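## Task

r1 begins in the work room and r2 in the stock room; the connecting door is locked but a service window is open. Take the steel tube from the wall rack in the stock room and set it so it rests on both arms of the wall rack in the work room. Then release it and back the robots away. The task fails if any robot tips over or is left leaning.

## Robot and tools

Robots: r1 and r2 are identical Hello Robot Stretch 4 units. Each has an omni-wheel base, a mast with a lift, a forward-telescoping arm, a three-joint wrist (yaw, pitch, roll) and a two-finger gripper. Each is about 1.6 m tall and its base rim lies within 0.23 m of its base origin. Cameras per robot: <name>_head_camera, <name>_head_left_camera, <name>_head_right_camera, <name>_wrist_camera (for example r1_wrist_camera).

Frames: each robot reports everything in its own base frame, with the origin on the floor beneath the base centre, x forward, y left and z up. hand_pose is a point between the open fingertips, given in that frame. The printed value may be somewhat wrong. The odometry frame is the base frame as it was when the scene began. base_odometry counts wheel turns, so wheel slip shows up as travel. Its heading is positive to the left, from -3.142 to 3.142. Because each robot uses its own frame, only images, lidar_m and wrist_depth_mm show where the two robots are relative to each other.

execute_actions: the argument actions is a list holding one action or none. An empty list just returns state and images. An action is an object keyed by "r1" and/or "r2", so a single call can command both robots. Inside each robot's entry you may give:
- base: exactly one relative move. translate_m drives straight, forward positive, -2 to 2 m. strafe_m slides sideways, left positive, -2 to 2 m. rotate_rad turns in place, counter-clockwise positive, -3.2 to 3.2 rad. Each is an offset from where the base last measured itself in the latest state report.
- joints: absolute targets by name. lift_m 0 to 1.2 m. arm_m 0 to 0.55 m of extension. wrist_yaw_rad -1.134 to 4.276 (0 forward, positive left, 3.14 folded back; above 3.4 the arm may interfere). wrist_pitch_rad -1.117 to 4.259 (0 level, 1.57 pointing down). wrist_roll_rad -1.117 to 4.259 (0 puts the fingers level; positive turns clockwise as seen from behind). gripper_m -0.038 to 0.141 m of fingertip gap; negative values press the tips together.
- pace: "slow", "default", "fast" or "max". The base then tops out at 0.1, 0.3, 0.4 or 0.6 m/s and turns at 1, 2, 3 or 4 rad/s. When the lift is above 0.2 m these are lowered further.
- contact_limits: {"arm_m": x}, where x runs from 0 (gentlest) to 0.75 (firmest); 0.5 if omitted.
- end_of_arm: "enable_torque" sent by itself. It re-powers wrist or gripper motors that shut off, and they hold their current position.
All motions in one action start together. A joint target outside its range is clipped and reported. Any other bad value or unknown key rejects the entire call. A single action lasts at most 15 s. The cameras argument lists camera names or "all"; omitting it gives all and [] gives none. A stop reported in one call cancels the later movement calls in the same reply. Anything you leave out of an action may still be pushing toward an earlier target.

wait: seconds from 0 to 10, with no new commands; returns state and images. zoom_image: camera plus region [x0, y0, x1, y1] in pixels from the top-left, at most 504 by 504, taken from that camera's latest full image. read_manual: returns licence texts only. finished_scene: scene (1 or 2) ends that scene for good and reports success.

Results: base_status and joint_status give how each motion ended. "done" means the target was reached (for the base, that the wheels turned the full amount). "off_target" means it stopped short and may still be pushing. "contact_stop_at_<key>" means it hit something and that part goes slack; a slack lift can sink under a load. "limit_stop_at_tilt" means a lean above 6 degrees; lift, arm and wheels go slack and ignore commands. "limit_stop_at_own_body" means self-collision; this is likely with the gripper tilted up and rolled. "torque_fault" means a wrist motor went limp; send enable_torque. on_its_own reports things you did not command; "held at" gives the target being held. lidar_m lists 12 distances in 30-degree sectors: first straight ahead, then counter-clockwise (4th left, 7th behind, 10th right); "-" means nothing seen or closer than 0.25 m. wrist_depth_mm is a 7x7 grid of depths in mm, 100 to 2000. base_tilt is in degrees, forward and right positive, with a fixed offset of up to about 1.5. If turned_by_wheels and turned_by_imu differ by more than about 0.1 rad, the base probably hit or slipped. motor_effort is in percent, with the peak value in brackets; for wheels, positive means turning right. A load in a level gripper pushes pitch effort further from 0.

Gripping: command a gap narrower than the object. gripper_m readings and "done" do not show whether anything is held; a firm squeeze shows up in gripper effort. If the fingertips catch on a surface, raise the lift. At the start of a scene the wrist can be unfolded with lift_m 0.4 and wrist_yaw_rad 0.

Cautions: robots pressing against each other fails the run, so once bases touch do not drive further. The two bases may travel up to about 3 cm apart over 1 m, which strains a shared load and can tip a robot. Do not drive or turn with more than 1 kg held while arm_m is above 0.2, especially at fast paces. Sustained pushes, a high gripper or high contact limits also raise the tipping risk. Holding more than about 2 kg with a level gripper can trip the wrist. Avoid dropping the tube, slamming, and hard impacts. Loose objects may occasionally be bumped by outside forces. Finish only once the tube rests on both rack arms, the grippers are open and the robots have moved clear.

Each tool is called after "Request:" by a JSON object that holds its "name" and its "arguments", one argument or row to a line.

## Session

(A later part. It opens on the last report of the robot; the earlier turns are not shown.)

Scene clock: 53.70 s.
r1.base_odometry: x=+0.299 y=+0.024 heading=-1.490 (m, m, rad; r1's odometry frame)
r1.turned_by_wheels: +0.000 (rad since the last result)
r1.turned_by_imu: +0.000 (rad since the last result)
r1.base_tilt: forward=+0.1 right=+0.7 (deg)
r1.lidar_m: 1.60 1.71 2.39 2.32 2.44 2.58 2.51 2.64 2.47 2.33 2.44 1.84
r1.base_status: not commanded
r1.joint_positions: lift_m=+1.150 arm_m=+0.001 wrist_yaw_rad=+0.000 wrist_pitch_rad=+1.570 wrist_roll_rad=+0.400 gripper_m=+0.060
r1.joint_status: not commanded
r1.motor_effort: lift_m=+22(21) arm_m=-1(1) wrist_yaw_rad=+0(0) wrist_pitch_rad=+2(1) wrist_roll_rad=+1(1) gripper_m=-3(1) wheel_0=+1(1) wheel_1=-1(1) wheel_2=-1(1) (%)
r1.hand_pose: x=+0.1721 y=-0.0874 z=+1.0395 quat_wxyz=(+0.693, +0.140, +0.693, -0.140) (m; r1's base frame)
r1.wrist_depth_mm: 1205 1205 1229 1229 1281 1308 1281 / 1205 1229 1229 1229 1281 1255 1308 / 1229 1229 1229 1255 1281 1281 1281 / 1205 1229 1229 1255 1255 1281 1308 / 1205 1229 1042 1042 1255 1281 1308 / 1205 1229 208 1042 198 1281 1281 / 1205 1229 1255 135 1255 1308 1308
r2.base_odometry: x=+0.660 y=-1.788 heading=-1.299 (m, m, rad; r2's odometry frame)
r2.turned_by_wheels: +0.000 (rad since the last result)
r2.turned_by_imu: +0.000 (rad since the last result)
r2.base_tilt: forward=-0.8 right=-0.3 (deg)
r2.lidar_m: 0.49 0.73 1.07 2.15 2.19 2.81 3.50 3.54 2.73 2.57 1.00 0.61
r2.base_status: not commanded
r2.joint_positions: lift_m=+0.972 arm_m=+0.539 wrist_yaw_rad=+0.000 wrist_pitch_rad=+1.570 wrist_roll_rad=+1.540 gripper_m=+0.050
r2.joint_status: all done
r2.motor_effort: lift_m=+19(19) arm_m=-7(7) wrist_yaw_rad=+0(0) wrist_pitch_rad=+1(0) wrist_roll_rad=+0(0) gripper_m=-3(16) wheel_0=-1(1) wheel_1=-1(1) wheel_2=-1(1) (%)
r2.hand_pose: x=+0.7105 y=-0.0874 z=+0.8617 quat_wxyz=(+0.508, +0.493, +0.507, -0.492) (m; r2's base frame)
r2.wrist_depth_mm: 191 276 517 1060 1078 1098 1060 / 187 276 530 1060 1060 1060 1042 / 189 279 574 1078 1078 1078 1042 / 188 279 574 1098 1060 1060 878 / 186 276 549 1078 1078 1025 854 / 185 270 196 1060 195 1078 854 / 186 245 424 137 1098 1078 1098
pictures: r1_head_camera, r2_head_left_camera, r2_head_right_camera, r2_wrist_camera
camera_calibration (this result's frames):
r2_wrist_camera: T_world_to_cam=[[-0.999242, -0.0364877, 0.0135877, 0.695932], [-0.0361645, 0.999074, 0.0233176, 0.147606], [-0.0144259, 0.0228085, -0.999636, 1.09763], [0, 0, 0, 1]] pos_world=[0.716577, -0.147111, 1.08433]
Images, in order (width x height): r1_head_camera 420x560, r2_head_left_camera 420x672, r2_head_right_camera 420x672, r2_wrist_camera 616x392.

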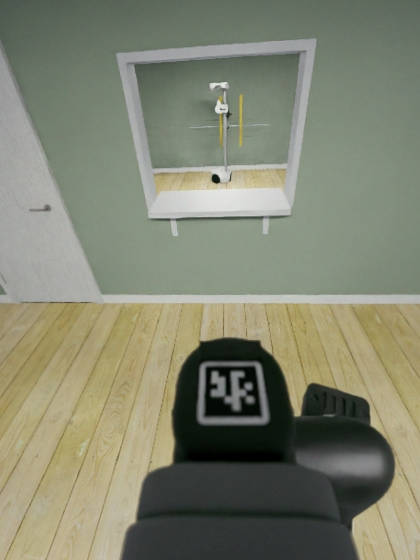

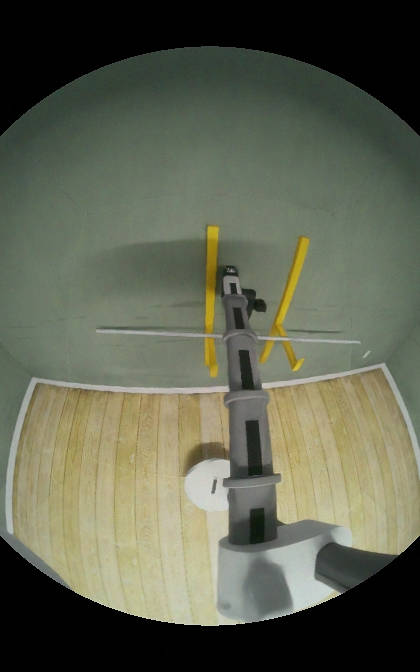

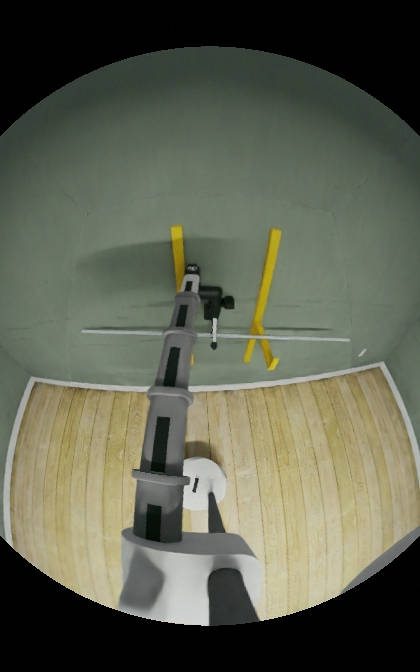

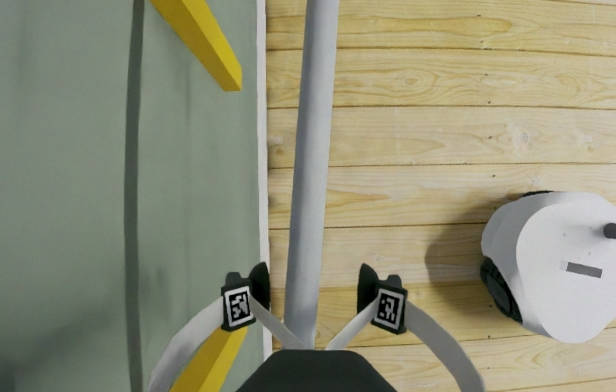

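Request:
{"name": "execute_actions", "arguments": {
  "actions": [
    {"r2":{"base":{"strafe_m":-0.025},"joints":{"lift_m":0.992,"arm_m":0.548,"wrist_roll_rad":1.62}}}
  ],
  "cameras": ["r2_wrist_camera"]
}}

Request:
{"name": "execute_actions", "arguments": {
  "actions": [
    {"r2":{"joints":{"gripper_m":-0.03}}}
  ],
  "cameras": ["r2_wrist_camera","r1_head_camera"]
}}

Request:
{"name": "zoom_image", "arguments": {
  "camera": "r1_head_camera",
  "region": [175, 80, 285, 160]
}}

Scene clock: 58.67 s.
r1.base_odometry: x=+0.299 y=+0.024 heading=-1.490 (m, m, rad; r1's odometry frame)
r1.turned_by_wheels: +0.000 (rad since the last result)
r1.turned_by_imu: -0.001 (rad since the last result)
r1.base_tilt: forward=+0.1 right=+0.6 (deg)
r1.lidar_m: 1.62 1.70 2.42 2.32 2.47 2.57 2.51 2.67 2.43 2.35 2.44 1.79
r1.base_status: not commanded
r1.joint_positions: lift_m=+1.150 arm_m=+0.001 wrist_yaw_rad=+0.000 wrist_pitch_rad=+1.570 wrist_roll_rad=+0.400 gripper_m=+0.060
r1.joint_status: not commanded
r1.motor_effort: lift_m=+21(21) arm_m=-1(1) wrist_yaw_rad=+1(0) wrist_pitch_rad=+1(2) wrist_roll_rad=+1(1) gripper_m=-2(4) wheel_0=+1(1) wheel_1=-1(1) wheel_2=-1(1) (%)
r1.hand_pose: x=+0.1721 y=-0.0874 z=+1.0395 quat_wxyz=(+0.693, +0.140, +0.693, -0.140) (m; r1's base frame)
r1.wrist_depth_mm: 1182 1205 1255 1255 1281 1281 1281 / 1229 1229 1255 1229 1281 1281 1281 / 1205 1229 1229 1255 1255 1281 1308 / 1205 1229 1229 1229 1281 1281 1308 / 1205 1205 1042 1042 1255 1281 1308 / 1205 1229 208 1042 198 1281 1281 / 1205 1205 1229 135 1255 1281 1281
r2.base_odometry: x=+0.636 y=-1.795 heading=-1.299 (m, m, rad; r2's odometry frame)
r2.turned_by_wheels: +0.000 (rad since the last result)
r2.turned_by_imu: +0.001 (rad since the last result)
r2.base_tilt: forward=-0.6 right=-0.1 (deg)
r2.lidar_m: 0.48 0.72 1.01 2.17 2.23 2.79 3.48 3.53 2.71 2.51 0.99 0.61
r2.base_status: done
r2.joint_positions: lift_m=+0.992 arm_m=+0.547 wrist_yaw_rad=+0.000 wrist_pitch_rad=+1.570 wrist_roll_rad=+1.619 gripper_m=+0.050
r2.joint_status: all done
r2.motor_effort: lift_m=+22(23) arm_m=+8(8) wrist_yaw_rad=+0(0) wrist_pitch_rad=+1(1) wrist_roll_rad=+3(4) gripper_m=-2(4) wheel_0=-1(12) wheel_1=-1(6) wheel_2=+0(1) (%)
r2.hand_pose: x=+0.7177 y=-0.0874 z=+0.8815 quat_wxyz=(+0.488, +0.512, +0.487, -0.512) (m; r2's base frame)
r2.wrist_depth_mm: 202 281 668 1060 1060 1078 1078 / 195 293 535 1078 1078 1118 1078 / 192 286 603 1098 1078 1118 1118 / 189 278 564 1078 1118 1098 878 / 183 267 512 1025 1118 1078 866 / 180 257 195 208 195 1078 878 / 177 229 436 137 1098 1098 1098
pictures: r2_wrist_camera
camera_calibration (this result's frames):
r2_wrist_camera: T_world_to_cam=[[-0.998998, 0.0426355, 0.0135945, 0.709624], [0.0429454, 0.998804, 0.023384, 0.0905463], [-0.0125812, 0.0239444, -0.999634, 1.11631], [0, 0, 0, 1]] pos_world=[0.719069, -0.147422, 1.10414]
Images, in order (width x height): r2_wrist_camera 616x392.

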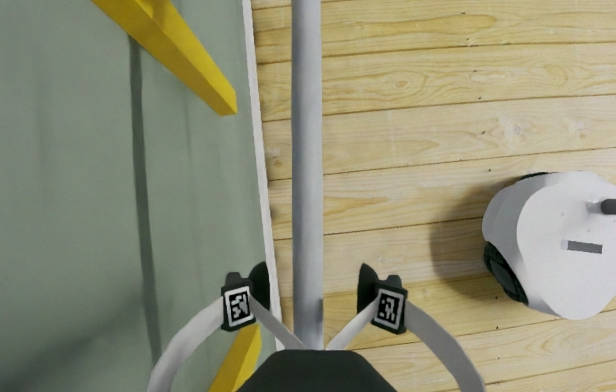

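Scene clock: 60.17 s.
r1.base_odometry: x=+0.299 y=+0.024 heading=-1.490 (m, m, rad; r1's odometry frame)
r1.turned_by_wheels: +0.000 (rad since the last result)
r1.turned_by_imu: +0.000 (rad since the last result)
r1.base_tilt: forward=+0.2 right=+0.8 (deg)
r1.lidar_m: 1.62 1.71 2.37 2.30 2.46 2.59 2.52 2.66 2.46 2.35 2.44 1.80
r1.base_status: not commanded
r1.joint_positions: lift_m=+1.150 arm_m=+0.001 wrist_yaw_rad=+0.000 wrist_pitch_rad=+1.570 wrist_roll_rad=+0.400 gripper_m=+0.060
r1.joint_status: not commanded
r1.motor_effort: lift_m=+21(21) arm_m=-1(1) wrist_yaw_rad=+1(0) wrist_pitch_rad=+0(2) wrist_roll_rad=+1(0) gripper_m=-5(4) wheel_0=+0(1) wheel_1=-1(1) wheel_2=-1(1) (%)
r1.hand_pose: x=+0.1721 y=-0.0874 z=+1.0395 quat_wxyz=(+0.693, +0.140, +0.693, -0.140) (m; r1's base frame)
r1.wrist_depth_mm: 1229 1229 1255 1255 1255 1255 1308 / 1205 1229 1229 1255 1255 1281 1308 / 1205 1229 1229 1255 1281 1281 1281 / 1205 1229 1255 1255 1255 1308 1308 / 1229 1229 1042 1025 1255 1281 1281 / 1205 1229 208 1042 198 1281 1281 / 1229 1229 1205 135 1281 1281 1281
r2.base_odometry: x=+0.636 y=-1.795 heading=-1.299 (m, m, rad; r2's odometry frame)
r2.turned_by_wheels: +0.000 (rad since the last result)
r2.turned_by_imu: +0.000 (rad since the last result)
r2.base_tilt: forward=-0.8 right=+0.0 (deg)
r2.lidar_m: 0.49 0.73 0.99 2.18 2.21 2.81 3.50 3.54 2.72 2.53 0.99 0.61
r2.base_status: not commanded
r2.joint_positions: lift_m=+0.992 arm_m=+0.547 wrist_yaw_rad=+0.000 wrist_pitch_rad=+1.570 wrist_roll_rad=+1.620 gripper_m=-0.029
r2.joint_status: all done
r2.motor_effort: lift_m=+22(21) arm_m=+8(8) wrist_yaw_rad=+0(1) wrist_pitch_rad=+1(2) wrist_roll_rad=+2(2) gripper_m=-19(18) wheel_0=-2(1) wheel_1=-1(1) wheel_2=+0(0) (%)
r2.hand_pose: x=+0.7178 y=-0.0874 z=+0.8815 quat_wxyz=(+0.488, +0.512, +0.487, -0.512) (m; r2's base frame)
r2.wrist_depth_mm: 202 282 676 1078 1118 1078 1098 / 196 294 544 1098 1078 1098 1098 / 192 289 609 1098 1098 1118 1078 / 189 279 574 1098 1078 1098 878 / 185 271 530 1098 1078 1060 866 / 180 257 179 196 181 1098 891 / 178 218 436 165 1118 1098 1078
pictures: r1_head_camera, r2_wrist_camera
camera_calibration (this result's frames):
r2_wrist_camera: T_world_to_cam=[[-0.998986, 0.0429784, 0.0134156, 0.70991], [0.0432841, 0.998789, 0.0233921, 0.0902901], [-0.012394, 0.023949, -0.999636, 1.11618], [0, 0, 0, 1]] pos_world=[0.719116, -0.147423, 1.10414]
Images, in order (width x height): r1_head_camera 420x560, r2_wrist_camera 616x392.

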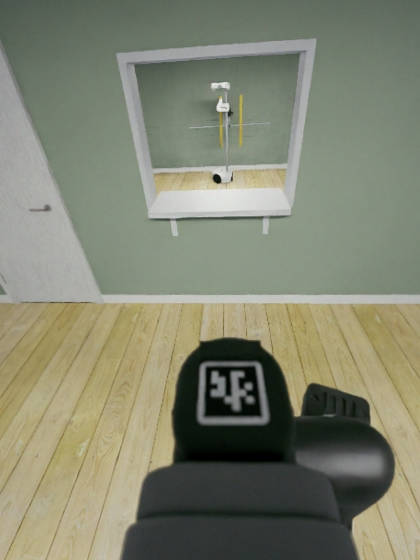

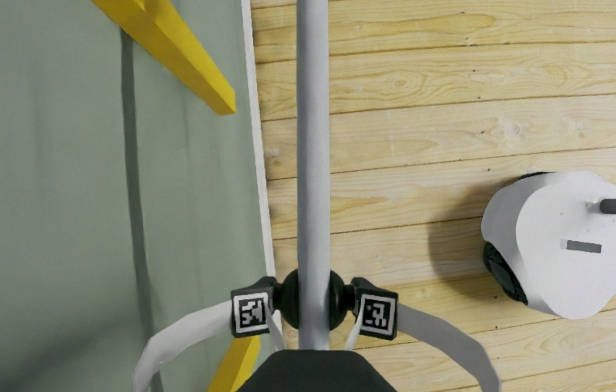

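Region (175, 80, 285, 160) of r1_head_camera's 420x560 image, scaled by 4.582, with more detail than that image has; it fills the top 367 rows of this view, and the rest is white.

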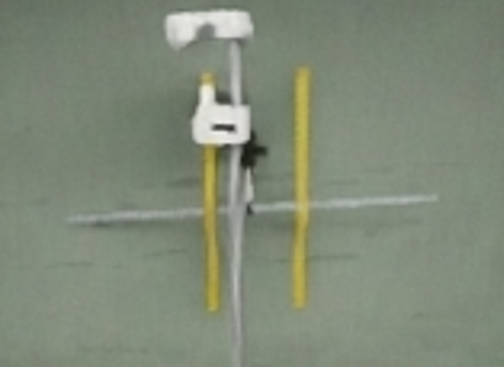

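Request:
{"name": "execute_actions", "arguments": {
  "actions": [
    {"r2":{"joints":{"lift_m":1.09,"gripper_m":-0.038},"pace":"slow"}}
  ],
  "cameras": ["r2_wrist_camera","r2_head_right_camera","r1_head_camera"]
}}

Request:
{"name": "zoom_image", "arguments": {
  "camera": "r1_head_camera",
  "region": [175, 80, 285, 160]
}}

Scene clock: 64.63 s.
r1.base_odometry: x=+0.299 y=+0.024 heading=-1.490 (m, m, rad; r1's odometry frame)
r1.turned_by_wheels: +0.000 (rad since the last result)
r1.turned_by_imu: -0.001 (rad since the last result)
r1.base_tilt: forward=+0.2 right=+0.6 (deg)
r1.lidar_m: 1.62 1.71 2.41 2.32 2.47 2.59 2.53 2.64 2.47 2.36 2.44 1.84
r1.base_status: not commanded
r1.joint_positions: lift_m=+1.150 arm_m=+0.001 wrist_yaw_rad=+0.000 wrist_pitch_rad=+1.570 wrist_roll_rad=+0.400 gripper_m=+0.060
r1.joint_status: not commanded
r1.motor_effort: lift_m=+21(21) arm_m=-1(1) wrist_yaw_rad=-1(0) wrist_pitch_rad=+1(1) wrist_roll_rad=+1(1) gripper_m=-3(4) wheel_0=+1(1) wheel_1=-1(2) wheel_2=-1(1) (%)
r1.hand_pose: x=+0.1721 y=-0.0874 z=+1.0395 quat_wxyz=(+0.693, +0.140, +0.693, -0.140) (m; r1's base frame)
r1.wrist_depth_mm: 1205 1229 1255 1255 1281 1281 1308 / 1205 1205 1229 1229 1255 1281 1281 / 1205 1229 1229 1229 1281 1281 1281 / 1205 1229 1255 1229 1255 1255 1308 / 1205 1205 1060 1042 1281 1281 1281 / 1205 1229 208 1042 198 1281 1281 / 1229 1205 1255 135 1281 1281 1308
r2.base_odometry: x=+0.636 y=-1.795 heading=-1.299 (m, m, rad; r2's odometry frame)
r2.turned_by_wheels: +0.000 (rad since the last result)
r2.turned_by_imu: +0.001 (rad since the last result)
r2.base_tilt: forward=-0.8 right=-0.1 (deg)
r2.lidar_m: 0.48 0.71 0.99 2.18 2.24 2.80 3.48 3.52 2.72 2.53 0.98 0.65
r2.base_status: not commanded
r2.joint_positions: lift_m=+1.090 arm_m=+0.547 wrist_yaw_rad=+0.000 wrist_pitch_rad=+1.570 wrist_roll_rad=+1.620 gripper_m=-0.037
r2.joint_status: all done
r2.motor_effort: lift_m=+24(25) arm_m=+8(8) wrist_yaw_rad=+0(0) wrist_pitch_rad=+2(2) wrist_roll_rad=+1(1) gripper_m=-21(20) wheel_0=-1(2) wheel_1=-1(1) wheel_2=+0(0) (%)
r2.hand_pose: x=+0.7178 y=-0.0874 z=+0.9793 quat_wxyz=(+0.488, +0.512, +0.487, -0.512) (m; r2's base frame)
r2.wrist_depth_mm: 203 283 324 329 1229 1182 1205 / 196 294 544 1160 1205 1205 1182 / 193 286 603 1182 1205 1205 1205 / 190 279 569 1182 1205 1182 991 / 184 272 530 1182 1205 1042 991 / 180 256 179 195 180 1160 1098 / 178 216 433 193 1182 1182 1205
pictures: r1_head_camera, r2_head_right_camera, r2_wrist_camera
camera_calibration (this result's frames):
r2_wrist_camera: T_world_to_cam=[[-0.998985, 0.0430081, 0.0134155, 0.708604], [0.0433138, 0.998788, 0.0233921, 0.0879818], [-0.0123932, 0.0239494, -0.999636, 1.2139], [0, 0, 0, 1]] pos_world=[0.719118, -0.147423, 1.20189]
Images, in order (width x height): r1_head_camera 420x560, r2_head_right_camera 420x672, r2_wrist_camera 616x392.

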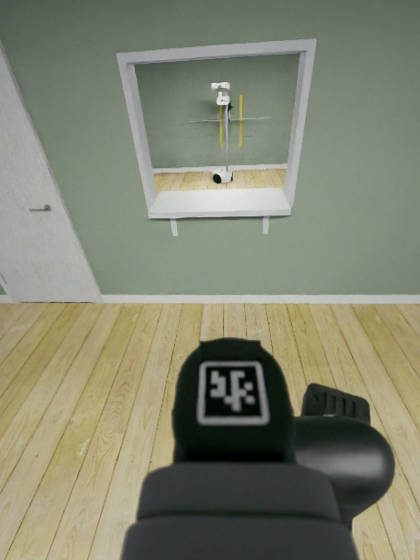

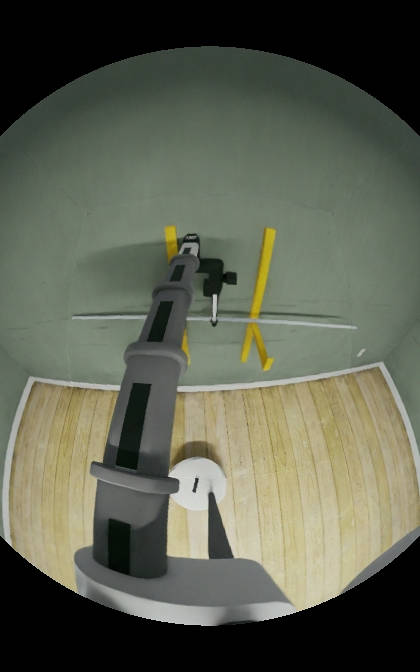

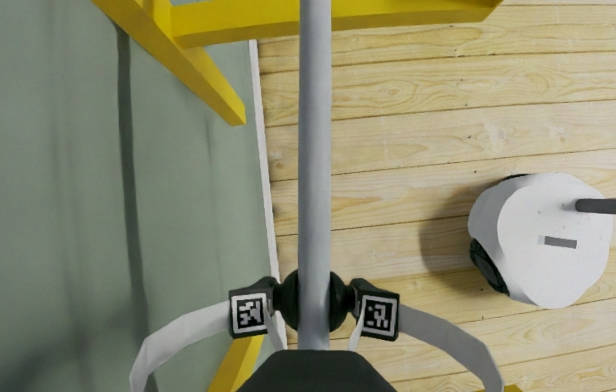

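Region (175, 80, 285, 160) of r1_head_camera's 420x560 image, scaled by 4.582, with more detail than that image has; it fills the top 367 rows of this view, and the rest is white.

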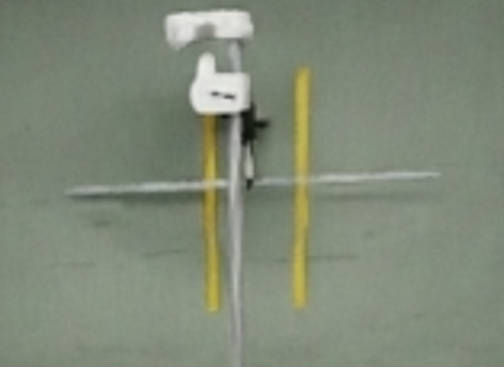

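Request:
{"name": "execute_actions", "arguments": {
  "actions": [
    {"r2":{"base":{"translate_m":-1.4},"joints":{"lift_m":1.17,"arm_m":0.4}}}
  ],
  "cameras": []
}}

Request:
{"name": "execute_actions", "arguments": {
  "actions": [
    {"r2":{"base":{"rotate_rad":-3.11},"pace":"slow"}}
  ],
  "cameras": ["r2_head_camera","r2_head_right_camera","r1_head_camera"]
}}

Scene clock: 74.40 s.
r1.base_odometry: x=+0.299 y=+0.024 heading=-1.490 (m, m, rad; r1's odometry frame)
r1.turned_by_wheels: +0.000 (rad since the last result)
r1.turned_by_imu: -0.002 (rad since the last result)
r1.base_tilt: forward=+0.1 right=+0.7 (deg)
r1.lidar_m: 1.63 1.73 2.42 2.33 2.47 2.59 2.50 2.64 2.47 2.33 2.44 1.81
r1.base_status: not commanded
r1.joint_positions: lift_m=+1.150 arm_m=+0.001 wrist_yaw_rad=+0.000 wrist_pitch_rad=+1.570 wrist_roll_rad=+0.400 gripper_m=+0.060
r1.joint_status: not commanded
r1.motor_effort: lift_m=+21(21) arm_m=-1(1) wrist_yaw_rad=+0(0) wrist_pitch_rad=+1(0) wrist_roll_rad=+1(1) gripper_m=-3(4) wheel_0=+1(1) wheel_1=-1(1) wheel_2=-1(1) (%)
r1.hand_pose: x=+0.1721 y=-0.0874 z=+1.0395 quat_wxyz=(+0.693, +0.140, +0.693, -0.140) (m; r1's base frame)
r1.wrist_depth_mm: 1229 1229 1255 1229 1255 1308 1308 / 1205 1255 1229 1255 1281 1255 1281 / 1205 1205 1229 1255 1281 1281 1308 / 1205 1229 1229 1255 1255 1281 1308 / 1229 1229 1025 1042 1255 1281 1281 / 1229 1229 209 1042 198 1308 1281 / 1205 1205 1229 135 1281 1281 1281
r2.base_odometry: x=+0.261 y=-0.446 heading=-1.300 (m, m, rad; r2's odometry frame)
r2.turned_by_wheels: +0.000 (rad since the last result)
r2.turned_by_imu: +0.001 (rad since the last result)
r2.base_tilt: forward=-0.8 right=+0.0 (deg)
r2.lidar_m: 0.55 0.54 0.82 2.06 2.08 2.19 2.03 1.96 2.72 2.63 0.82 0.58
r2.base_status: done
r2.joint_positions: lift_m=+1.170 arm_m=+0.401 wrist_yaw_rad=+0.000 wrist_pitch_rad=+1.570 wrist_roll_rad=+1.620 gripper_m=-0.037
r2.joint_status: all done
r2.motor_effort: lift_m=+24(27) arm_m=-8(8) wrist_yaw_rad=+1(2) wrist_pitch_rad=+0(5) wrist_roll_rad=+1(1) gripper_m=-21(21) wheel_0=-4(8) wheel_1=-1(7) wheel_2=+0(9) (%)
r2.hand_pose: x=+0.5725 y=-0.0874 z=+1.0593 quat_wxyz=(+0.488, +0.512, +0.487, -0.512) (m; r2's base frame)
r2.wrist_depth_mm: 1281 1281 1308 1281 1308 1229 1255 / 1281 1281 1308 1255 1281 1255 1308 / 1281 1255 1281 1255 1308 1281 1229 / 1255 1281 1281 1308 1255 1078 1281 / 1281 1255 1229 1281 1255 1042 1255 / 1281 1255 179 195 180 1308 1255 / 1255 1281 1255 192 1281 1308 1255
pictures: none
No camera images: the call's "cameras" was empty. Leave "cameras" out to get every camera's image.

Scene clock: 78.80 s.
r1.base_odometry: x=+0.299 y=+0.024 heading=-1.490 (m, m, rad; r1's odometry frame)
r1.turned_by_wheels: +0.000 (rad since the last result)
r1.turned_by_imu: -0.001 (rad since the last result)
r1.base_tilt: forward=+0.2 right=+0.7 (deg)
r1.lidar_m: 1.58 1.69 2.41 2.34 2.47 2.61 2.52 2.63 2.49 2.34 2.46 1.80
r1.base_status: not commanded
r1.joint_positions: lift_m=+1.150 arm_m=+0.001 wrist_yaw_rad=+0.000 wrist_pitch_rad=+1.570 wrist_roll_rad=+0.400 gripper_m=+0.060
r1.joint_status: not commanded
r1.motor_effort: lift_m=+21(21) arm_m=-1(1) wrist_yaw_rad=+1(1) wrist_pitch_rad=+2(0) wrist_roll_rad=+1(1) gripper_m=-3(2) wheel_0=+1(1) wheel_1=-1(1) wheel_2=-1(1) (%)
r1.hand_pose: x=+0.1721 y=-0.0874 z=+1.0395 quat_wxyz=(+0.693, +0.140, +0.693, -0.140) (m; r1's base frame)
r1.wrist_depth_mm: 1205 1229 1255 1255 1281 1281 1308 / 1205 1229 1229 1229 1281 1255 1281 / 1205 1229 1255 1281 1255 1281 1308 / 1205 1229 1255 1255 1281 1308 1308 / 1205 1229 1042 1025 1281 1281 1281 / 1205 1205 208 1042 198 1281 1281 / 1205 1229 1229 135 1255 1281 1308
r2.base_odometry: x=+0.261 y=-0.446 heading=+1.874 (m, m, rad; r2's odometry frame)
r2.turned_by_wheels: -3.109 (rad since the last result)
r2.turned_by_imu: -3.153 (rad since the last result)
r2.base_tilt: forward=-0.6 right=+0.0 (deg)
r2.lidar_m: 0.54 0.57 0.82 2.60 2.70 2.33 2.23 2.29 2.22 2.06 0.78 0.59
r2.base_status: done
r2.joint_positions: lift_m=+1.170 arm_m=+0.401 wrist_yaw_rad=+0.000 wrist_pitch_rad=+1.570 wrist_roll_rad=+1.621 gripper_m=-0.037
r2.joint_status: not commanded
r2.motor_effort: lift_m=+24(24) arm_m=-8(8) wrist_yaw_rad=+1(4) wrist_pitch_rad=+1(1) wrist_roll_rad=-2(3) gripper_m=-20(21) wheel_0=+4(14) wheel_1=+3(6) wheel_2=+1(7) (%)
r2.hand_pose: x=+0.5725 y=-0.0874 z=+1.0593 quat_wxyz=(+0.488, +0.513, +0.487, -0.512) (m; r2's base frame)
r2.wrist_depth_mm: 1281 1281 1281 1281 1255 1255 1229 / 1255 1255 1281 1255 1255 1255 1281 / 1281 1308 1255 1255 1281 1255 1281 / 1281 1281 1281 1255 1255 1078 1281 / 1308 1255 1308 1255 1281 1060 1281 / 1281 1281 180 195 179 1229 1255 / 1255 1281 1255 191 1255 1255 1255
pictures: r1_head_camera, r2_head_camera, r2_head_right_camera
Images, in order (width x height): r1_head_camera 420x560, r2_head_camera 420x560, r2_head_right_camera 420x672.

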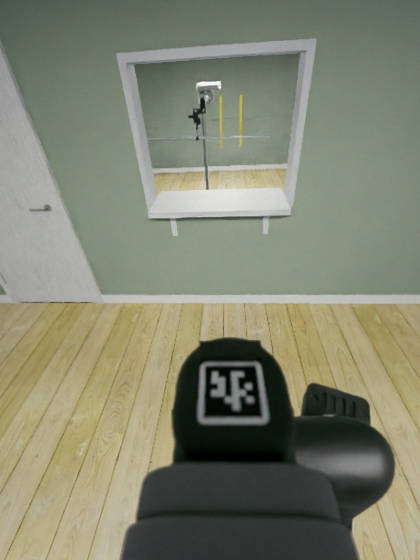

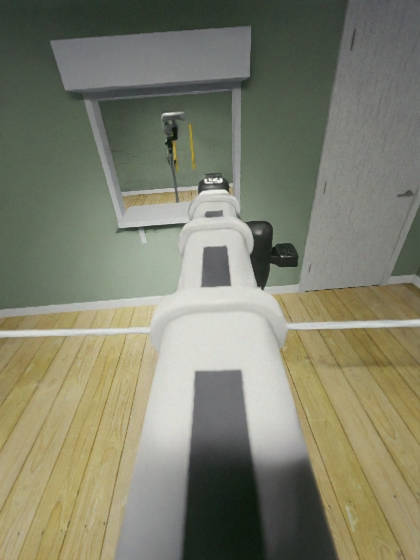

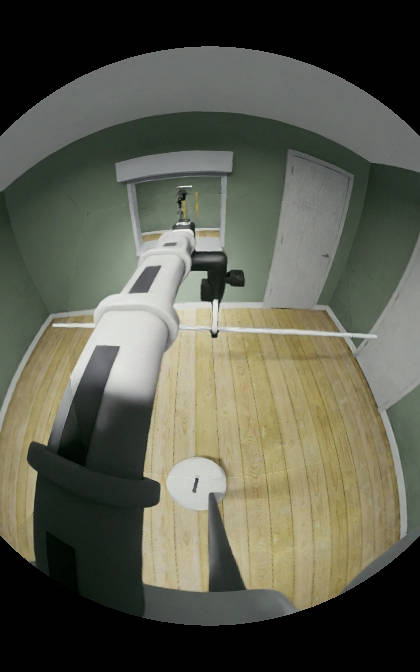

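Request:
{"name": "execute_actions", "arguments": {
  "actions": [
    {"r2":{"base":{"strafe_m":0.5},"joints":{"wrist_roll_rad":0.4},"pace":"slow"}}
  ],
  "cameras": ["r2_head_camera","r2_head_left_camera","r1_head_camera"]
}}

Scene clock: 87.93 s.
r1.base_odometry: x=+0.299 y=+0.024 heading=-1.490 (m, m, rad; r1's odometry frame)
r1.turned_by_wheels: +0.000 (rad since the last result)
r1.turned_by_imu: -0.002 (rad since the last result)
r1.base_tilt: forward=+0.1 right=+0.8 (deg)
r1.lidar_m: 1.62 1.72 2.40 2.32 2.45 2.59 2.50 2.64 2.46 2.34 2.42 1.82
r1.base_status: not commanded
r1.joint_positions: lift_m=+1.150 arm_m=+0.001 wrist_yaw_rad=+0.000 wrist_pitch_rad=+1.570 wrist_roll_rad=+0.400 gripper_m=+0.060
r1.joint_status: not commanded
r1.motor_effort: lift_m=+21(21) arm_m=-1(1) wrist_yaw_rad=+1(0) wrist_pitch_rad=+1(1) wrist_roll_rad=+1(1) gripper_m=-2(2) wheel_0=+1(1) wheel_1=-2(1) wheel_2=-1(1) (%)
r1.hand_pose: x=+0.1721 y=-0.0874 z=+1.0395 quat_wxyz=(+0.693, +0.140, +0.693, -0.140) (m; r1's base frame)
r1.wrist_depth_mm: 1229 1229 1229 1255 1255 1281 1281 / 1205 1229 1255 1255 1255 1281 1308 / 1205 1229 1229 1229 1255 1281 1281 / 1205 1229 1229 1255 1281 1281 1308 / 1205 1229 1042 1042 1255 1308 1308 / 1205 1205 208 1025 198 1281 1308 / 1229 1205 1255 135 1281 1281 1308
r2.base_odometry: x=-0.216 y=-0.596 heading=+1.874 (m, m, rad; r2's odometry frame)
r2.turned_by_wheels: +0.000 (rad since the last result)
r2.turned_by_imu: +0.001 (rad since the last result)
r2.base_tilt: forward=-0.8 right=+0.1 (deg)
r2.lidar_m: 0.25 2.07 2.26 2.12 2.17 2.38 2.25 2.32 2.78 2.56 2.63 2.00
r2.base_status: done
r2.joint_positions: lift_m=+1.170 arm_m=+0.401 wrist_yaw_rad=+0.001 wrist_pitch_rad=+1.570 wrist_roll_rad=+0.399 gripper_m=-0.037
r2.joint_status: all done
r2.motor_effort: lift_m=+23(24) arm_m=-7(8) wrist_yaw_rad=-4(17) wrist_pitch_rad=+0(11) wrist_roll_rad=+4(15) gripper_m=-21(23) wheel_0=-3(12) wheel_1=+3(13) wheel_2=-1(5) (%)
r2.hand_pose: x=+0.5726 y=-0.0874 z=+1.0594 quat_wxyz=(+0.694, +0.140, +0.693, -0.140) (m; r2's base frame)
r2.wrist_depth_mm: 1281 1255 1281 1281 1255 1255 1281 / 1281 1281 1281 1281 1281 1255 1281 / 1281 1281 1255 131 1281 1255 1281 / 1281 1281 1281 1255 1281 1255 1281 / 1255 1281 1308 200 1281 1255 1281 / 1281 1281 181 193 180 1281 1281 / 1281 1255 1281 167 1060 1255 1281
pictures: r1_head_camera, r2_head_camera, r2_head_left_camera
Images, in order (width x height): r1_head_camera 420x560, r2_head_camera 420x560, r2_head_left_camera 420x672.

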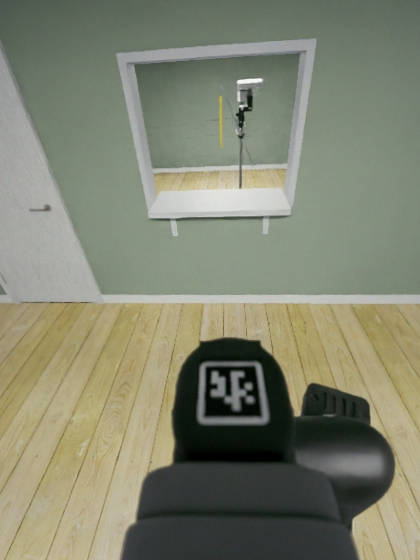

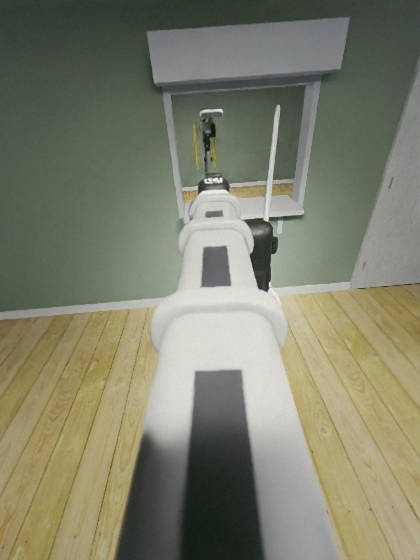

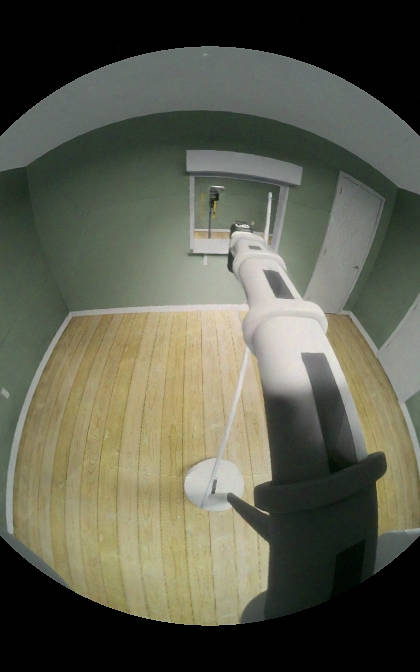

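Request:
{"name": "execute_actions", "arguments": {
  "actions": [
    {"r2":{"joints":{"wrist_pitch_rad":2.0},"pace":"slow"}}
  ],
  "cameras": ["r2_wrist_camera","r2_head_left_camera","r2_head_right_camera","r1_head_camera"]
}}

Request:
{"name": "zoom_image", "arguments": {
  "camera": "r1_head_camera",
  "region": [180, 70, 300, 200]
}}

Scene clock: 93.40 s.
r1.base_odometry: x=+0.299 y=+0.024 heading=-1.490 (m, m, rad; r1's odometry frame)
r1.turned_by_wheels: +0.000 (rad since the last result)
r1.turned_by_imu: -0.001 (rad since the last result)
r1.base_tilt: forward=+0.1 right=+0.7 (deg)
r1.lidar_m: 1.62 1.69 2.40 2.31 2.47 2.58 2.48 2.65 2.44 2.34 2.44 1.83
r1.base_status: not commanded
r1.joint_positions: lift_m=+1.150 arm_m=+0.001 wrist_yaw_rad=+0.000 wrist_pitch_rad=+1.570 wrist_roll_rad=+0.400 gripper_m=+0.060
r1.joint_status: not commanded
r1.motor_effort: lift_m=+21(21) arm_m=-1(1) wrist_yaw_rad=-1(0) wrist_pitch_rad=+1(1) wrist_roll_rad=+1(1) gripper_m=-4(4) wheel_0=+1(1) wheel_1=-1(1) wheel_2=-1(1) (%)
r1.hand_pose: x=+0.1721 y=-0.0874 z=+1.0395 quat_wxyz=(+0.693, +0.140, +0.693, -0.140) (m; r1's base frame)
r1.wrist_depth_mm: 1205 1229 1229 1255 1255 1281 1281 / 1205 1229 1229 1255 1255 1281 1281 / 1205 1229 1255 1229 1281 1281 1281 / 1205 1205 1255 1255 1281 1281 1308 / 1229 1229 1042 1042 1255 1255 1308 / 1205 1205 208 1042 198 1308 1281 / 1205 1229 1229 135 1255 1255 1281
r2.base_odometry: x=-0.216 y=-0.596 heading=+1.874 (m, m, rad; r2's odometry frame)
r2.turned_by_wheels: +0.000 (rad since the last result)
r2.turned_by_imu: +0.002 (rad since the last result)
r2.base_tilt: forward=-0.9 right=+0.0 (deg)
r2.lidar_m: 0.25 2.04 2.27 2.12 2.19 2.38 2.25 2.34 2.76 2.56 2.63 2.00
r2.base_status: not commanded
r2.joint_positions: lift_m=+1.170 arm_m=+0.401 wrist_yaw_rad=+0.000 wrist_pitch_rad=+1.995 wrist_roll_rad=+0.400 gripper_m=-0.037
r2.joint_status: all done
r2.motor_effort: lift_m=+23(23) arm_m=-7(7) wrist_yaw_rad=-1(2) wrist_pitch_rad=+13(12) wrist_roll_rad=+0(0) gripper_m=-21(21) wheel_0=-2(3) wheel_1=+3(3) wheel_2=+0(0) (%)
r2.hand_pose: x=+0.4534 y=-0.0875 z=+1.0850 quat_wxyz=(+0.531, +0.108, +0.824, -0.167) (m; r2's base frame)
r2.wrist_depth_mm: 1042 1078 - 1138 1205 1229 1255 / 1060 1138 1205 1205 1255 1281 1336 / 1182 1229 1229 1308 1336 1366 1430 / 1255 1281 1281 1205 1397 1499 1499 / 1308 1397 1397 120 1537 1618 1661 / 1397 1464 179 185 179 1756 1921 / 1537 1499 1618 164 1808 1863 -
pictures: r1_head_camera, r2_head_left_camera, r2_head_right_camera, r2_wrist_camera
camera_calibration (this result's frames):
r2_wrist_camera: T_world_to_cam=[[-0.343482, -0.923395, 0.171354, -0.110071], [-0.831533, 0.383824, 0.401538, 0.0295587], [-0.436548, -0.00456564, -0.89967, 1.39766], [0, 0, 0, 1]] pos_world=[0.596916, -0.106603, 1.26442]
Images, in order (width x height): r1_head_camera 420x560, r2_head_left_camera 420x672, r2_head_right_camera 420x672, r2_wrist_camera 616x392.

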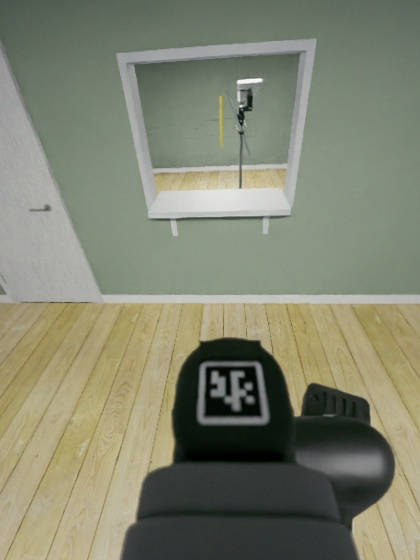

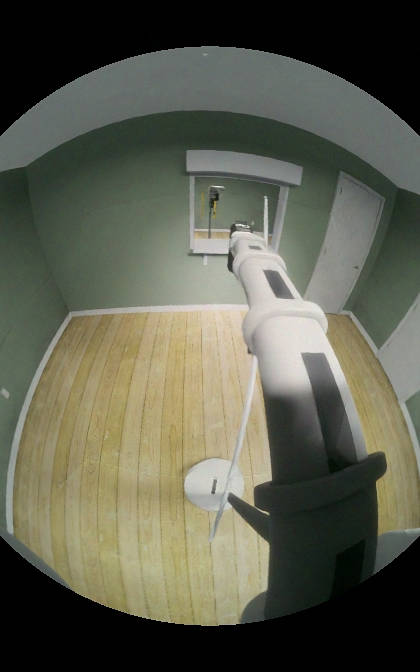

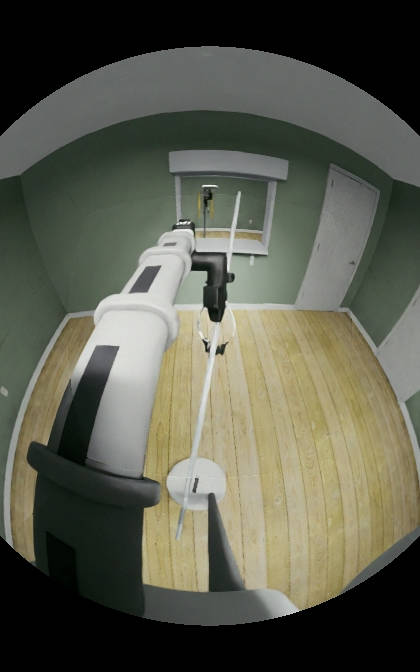

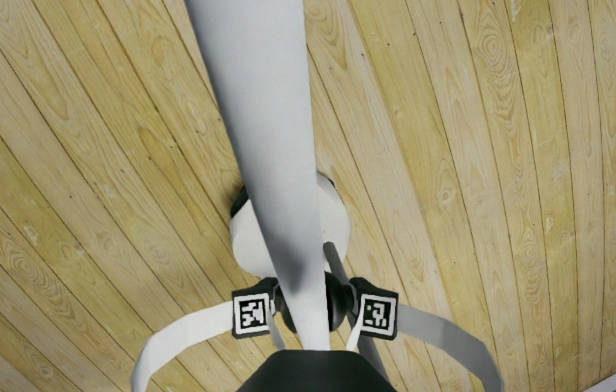

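Region (180, 70, 300, 200) of r1_head_camera's 420x560 image, scaled by 3.877, with more detail than that image has; it fills the left 465 columns of this view, and the rest is white.

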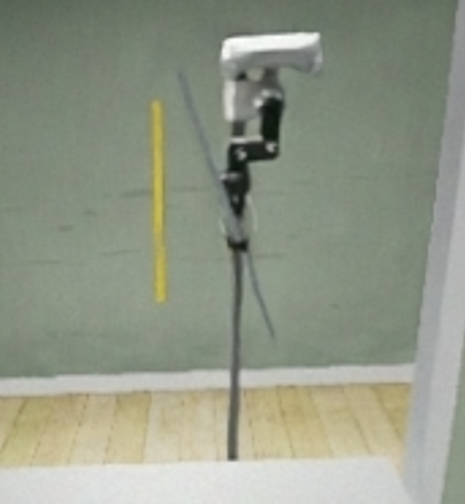

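Request:
{"name": "execute_actions", "arguments": {
  "actions": [
    {"r2":{"base":{"translate_m":1.2},"joints":{"arm_m":0.52},"pace":"slow"}}
  ],
  "cameras": ["r2_wrist_camera","r2_head_left_camera","r2_head_right_camera","r1_head_camera"]
}}

action 0: r2: "base": translate_m = 1.2 would last too long for one action: at the pace "slow" translate_m can be at most 0.766 in either direction: name a faster pace, or command the rest in another action

Request:
{"name": "execute_actions", "arguments": {
  "actions": [
    {"r2":{"base":{"translate_m":1.2},"joints":{"arm_m":0.52}}}
  ],
  "cameras": ["r2_wrist_camera","r2_head_left_camera","r2_head_right_camera","r1_head_camera"]
}}

Scene clock: 105.70 s.
r1.base_odometry: x=+0.299 y=+0.024 heading=-1.490 (m, m, rad; r1's odometry frame)
r1.turned_by_wheels: +0.000 (rad since the last result)
r1.turned_by_imu: -0.003 (rad since the last result)
r1.base_tilt: forward=+0.1 right=+0.7 (deg)
r1.lidar_m: 1.56 1.71 2.41 2.34 2.46 2.59 2.49 2.62 2.47 2.35 2.43 1.84
r1.base_status: not commanded
r1.joint_positions: lift_m=+1.150 arm_m=+0.001 wrist_yaw_rad=+0.000 wrist_pitch_rad=+1.570 wrist_roll_rad=+0.400 gripper_m=+0.060
r1.joint_status: not commanded
r1.motor_effort: lift_m=+22(21) arm_m=-1(1) wrist_yaw_rad=+1(1) wrist_pitch_rad=+1(1) wrist_roll_rad=+1(1) gripper_m=-3(3) wheel_0=+1(1) wheel_1=-2(1) wheel_2=-1(1) (%)
r1.hand_pose: x=+0.1721 y=-0.0874 z=+1.0395 quat_wxyz=(+0.693, +0.140, +0.693, -0.140) (m; r1's base frame)
r1.wrist_depth_mm: 1182 1229 1229 1255 1255 1308 1281 / 1229 1229 1229 1255 1255 1255 1281 / 1205 1229 1229 1255 1281 1281 1308 / 1205 1205 1255 1281 1255 1281 1281 / 1205 1229 1060 1042 1255 1308 1308 / 1205 1205 208 1042 198 1281 1308 / 1229 1229 1229 135 1255 1281 1308
r2.base_odometry: x=-0.576 y=+0.549 heading=+1.875 (m, m, rad; r2's odometry frame)
r2.turned_by_wheels: +0.001 (rad since the last result)
r2.turned_by_imu: +0.005 (rad since the last result)
r2.base_tilt: forward=-0.9 right=-0.1 (deg)
r2.lidar_m: 0.25 0.69 1.11 2.20 2.24 2.99 3.55 3.55 2.64 2.48 1.22 0.72
r2.base_status: done
r2.joint_positions: lift_m=+1.170 arm_m=+0.519 wrist_yaw_rad=+0.000 wrist_pitch_rad=+1.995 wrist_roll_rad=+0.400 gripper_m=-0.037
r2.joint_status: all done
r2.motor_effort: lift_m=+23(23) arm_m=+8(10) wrist_yaw_rad=+0(3) wrist_pitch_rad=+14(15) wrist_roll_rad=+0(0) gripper_m=-21(21) wheel_0=+3(10) wheel_1=+2(7) wheel_2=+2(10) (%)
r2.hand_pose: x=+0.5707 y=-0.0874 z=+1.0850 quat_wxyz=(+0.531, +0.108, +0.823, -0.167) (m; r2's base frame)
r2.wrist_depth_mm: 290 298 309 - 1182 1255 1281 / 306 314 1182 - 1255 1308 1336 / 322 1255 1255 - 1366 1397 1464 / 1255 1281 1308 1281 1430 1464 1576 / 1308 1397 1397 128 1537 1576 1708 / 1397 1499 178 187 180 1708 1921 / 1499 1499 1618 133 1808 1863 -
pictures: r1_head_camera, r2_head_left_camera, r2_head_right_camera, r2_wrist_camera
camera_calibration (this result's frames):
r2_wrist_camera: T_world_to_cam=[[-0.343756, -0.9233, 0.171316, -0.0695323], [-0.831471, 0.384054, 0.401445, 0.1272], [-0.436448, -0.00444528, -0.899718, 1.44887], [0, 0, 0, 1]] pos_world=[0.714219, -0.10661, 1.26443]
Images, in order (width x height): r1_head_camera 420x560, r2_head_left_camera 420x672, r2_head_right_camera 420x672, r2_wrist_camera 616x392.

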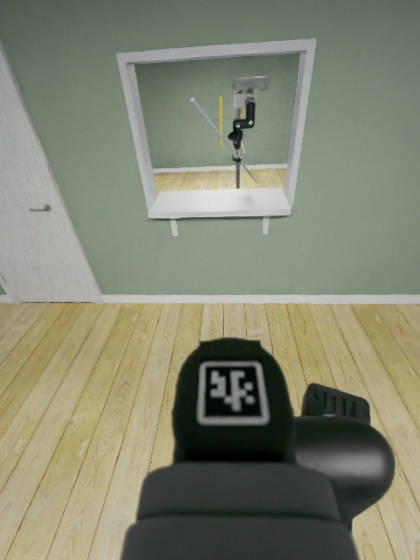

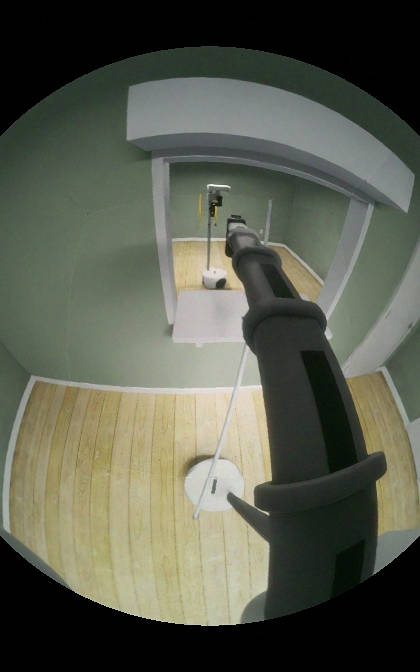

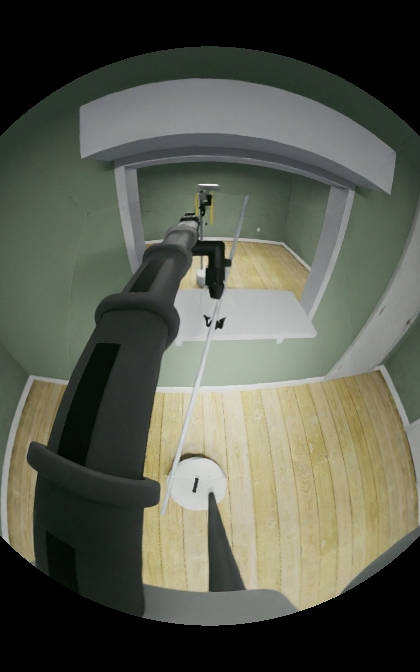

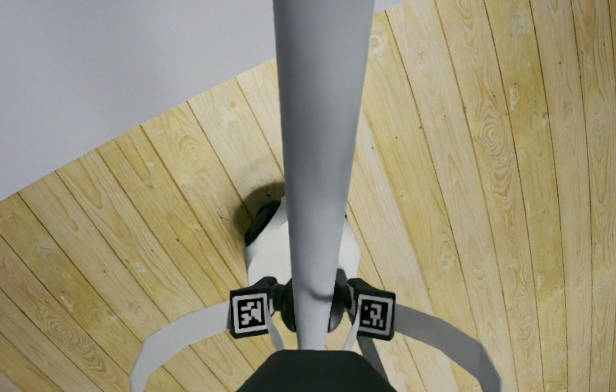

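Request:
{"name": "execute_actions", "arguments": {
  "actions": [
    {"r2":{"base":{"translate_m":0.36},"pace":"slow"}}
  ],
  "cameras": ["r2_wrist_camera","r2_head_right_camera","r1_head_camera"]
}}

Request:
{"name": "zoom_image", "arguments": {
  "camera": "r1_head_camera",
  "region": [140, 60, 310, 230]
}}

Scene clock: 113.93 s.
r1.base_odometry: x=+0.299 y=+0.024 heading=-1.490 (m, m, rad; r1's odometry frame)
r1.turned_by_wheels: +0.000 (rad since the last result)
r1.turned_by_imu: -0.002 (rad since the last result)
r1.base_tilt: forward=+0.0 right=+0.7 (deg)
r1.lidar_m: 1.16 1.72 2.42 2.33 2.48 2.60 2.51 2.64 2.44 2.36 2.44 1.83
r1.base_status: not commanded
r1.joint_positions: lift_m=+1.150 arm_m=+0.001 wrist_yaw_rad=+0.000 wrist_pitch_rad=+1.570 wrist_roll_rad=+0.400 gripper_m=+0.060
r1.joint_status: not commanded
r1.motor_effort: lift_m=+21(21) arm_m=-1(1) wrist_yaw_rad=+0(0) wrist_pitch_rad=+1(1) wrist_roll_rad=+1(1) gripper_m=-2(2) wheel_0=+1(1) wheel_1=-1(1) wheel_2=-1(1) (%)
r1.hand_pose: x=+0.1721 y=-0.0874 z=+1.0395 quat_wxyz=(+0.693, +0.140, +0.693, -0.140) (m; r1's base frame)
r1.wrist_depth_mm: 1229 1229 1255 1255 1281 1281 1281 / 1205 1229 1229 1255 1255 1281 1308 / 1229 1229 1229 1255 1255 1255 1281 / 1205 1229 1255 1255 1281 1281 1281 / 1205 1205 1042 1042 1281 1281 1308 / 1205 1229 209 1042 198 1308 1308 / 1205 1205 1229 135 1255 1281 1281
r2.base_odometry: x=-0.683 y=+0.892 heading=+1.875 (m, m, rad; r2's odometry frame)
r2.turned_by_wheels: +0.000 (rad since the last result)
r2.turned_by_imu: +0.003 (rad since the last result)
r2.base_tilt: forward=-0.8 right=-0.2 (deg)
r2.lidar_m: 0.26 0.30 0.59 1.46 2.29 3.00 3.90 3.78 2.63 2.10 0.48 0.33
r2.base_status: done
r2.joint_positions: lift_m=+1.170 arm_m=+0.519 wrist_yaw_rad=+0.000 wrist_pitch_rad=+1.995 wrist_roll_rad=+0.400 gripper_m=-0.037
r2.joint_status: not commanded
r2.motor_effort: lift_m=+23(23) arm_m=+8(8) wrist_yaw_rad=+0(0) wrist_pitch_rad=+14(14) wrist_roll_rad=+0(0) gripper_m=-21(21) wheel_0=+4(7) wheel_1=+3(7) wheel_2=-3(9) (%)
r2.hand_pose: x=+0.5707 y=-0.0874 z=+1.0850 quat_wxyz=(+0.531, +0.108, +0.823, -0.167) (m; r2's base frame)
r2.wrist_depth_mm: 1060 1078 312 - 332 340 349 / 1098 315 327 - 351 359 368 / 322 334 343 353 373 389 399 / 343 355 368 370 397 410 430 / 366 375 392 128 427 445 1661 / 389 404 179 186 179 1708 1863 / 410 421 452 134 1756 1863 -
pictures: r1_head_camera, r2_head_right_camera, r2_wrist_camera
camera_calibration (this result's frames):
r2_wrist_camera: T_world_to_cam=[[-0.343915, -0.923241, 0.171316, -0.069419], [-0.831405, 0.384197, 0.401445, 0.127162], [-0.436449, -0.00436992, -0.899718, 1.44888], [0, 0, 0, 1]] pos_world=[0.71421, -0.106614, 1.26443]
Images, in order (width x height): r1_head_camera 420x560, r2_head_right_camera 420x672, r2_wrist_camera 616x392.

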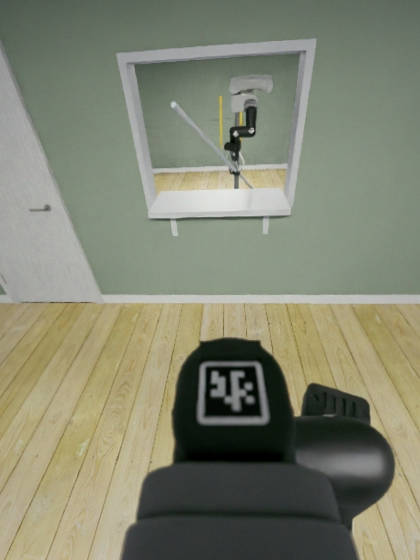

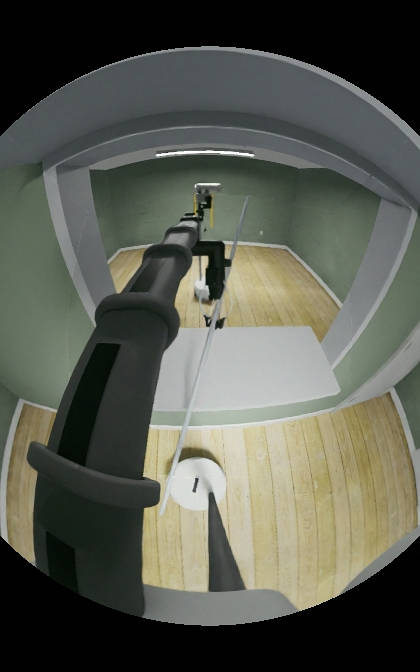

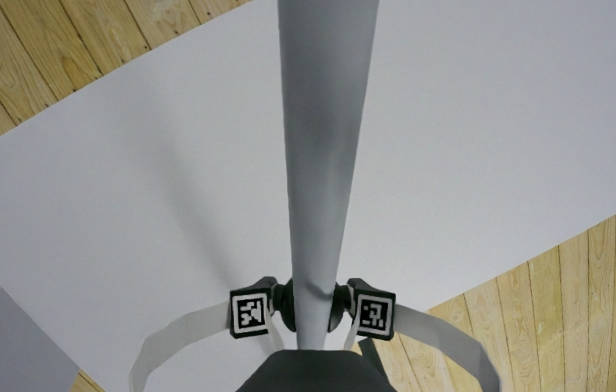

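Region (140, 60, 310, 230) of r1_head_camera's 420x560 image, scaled by 2.965, with more detail than that image has.

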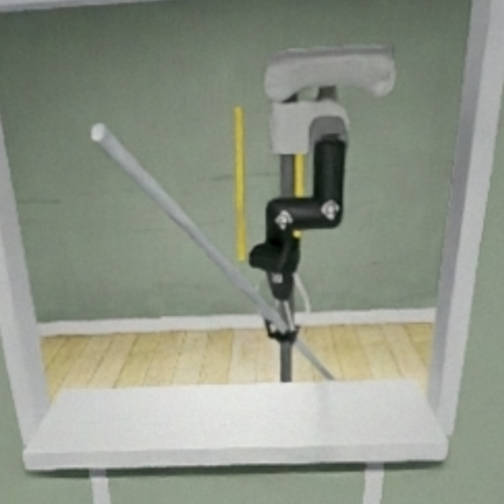

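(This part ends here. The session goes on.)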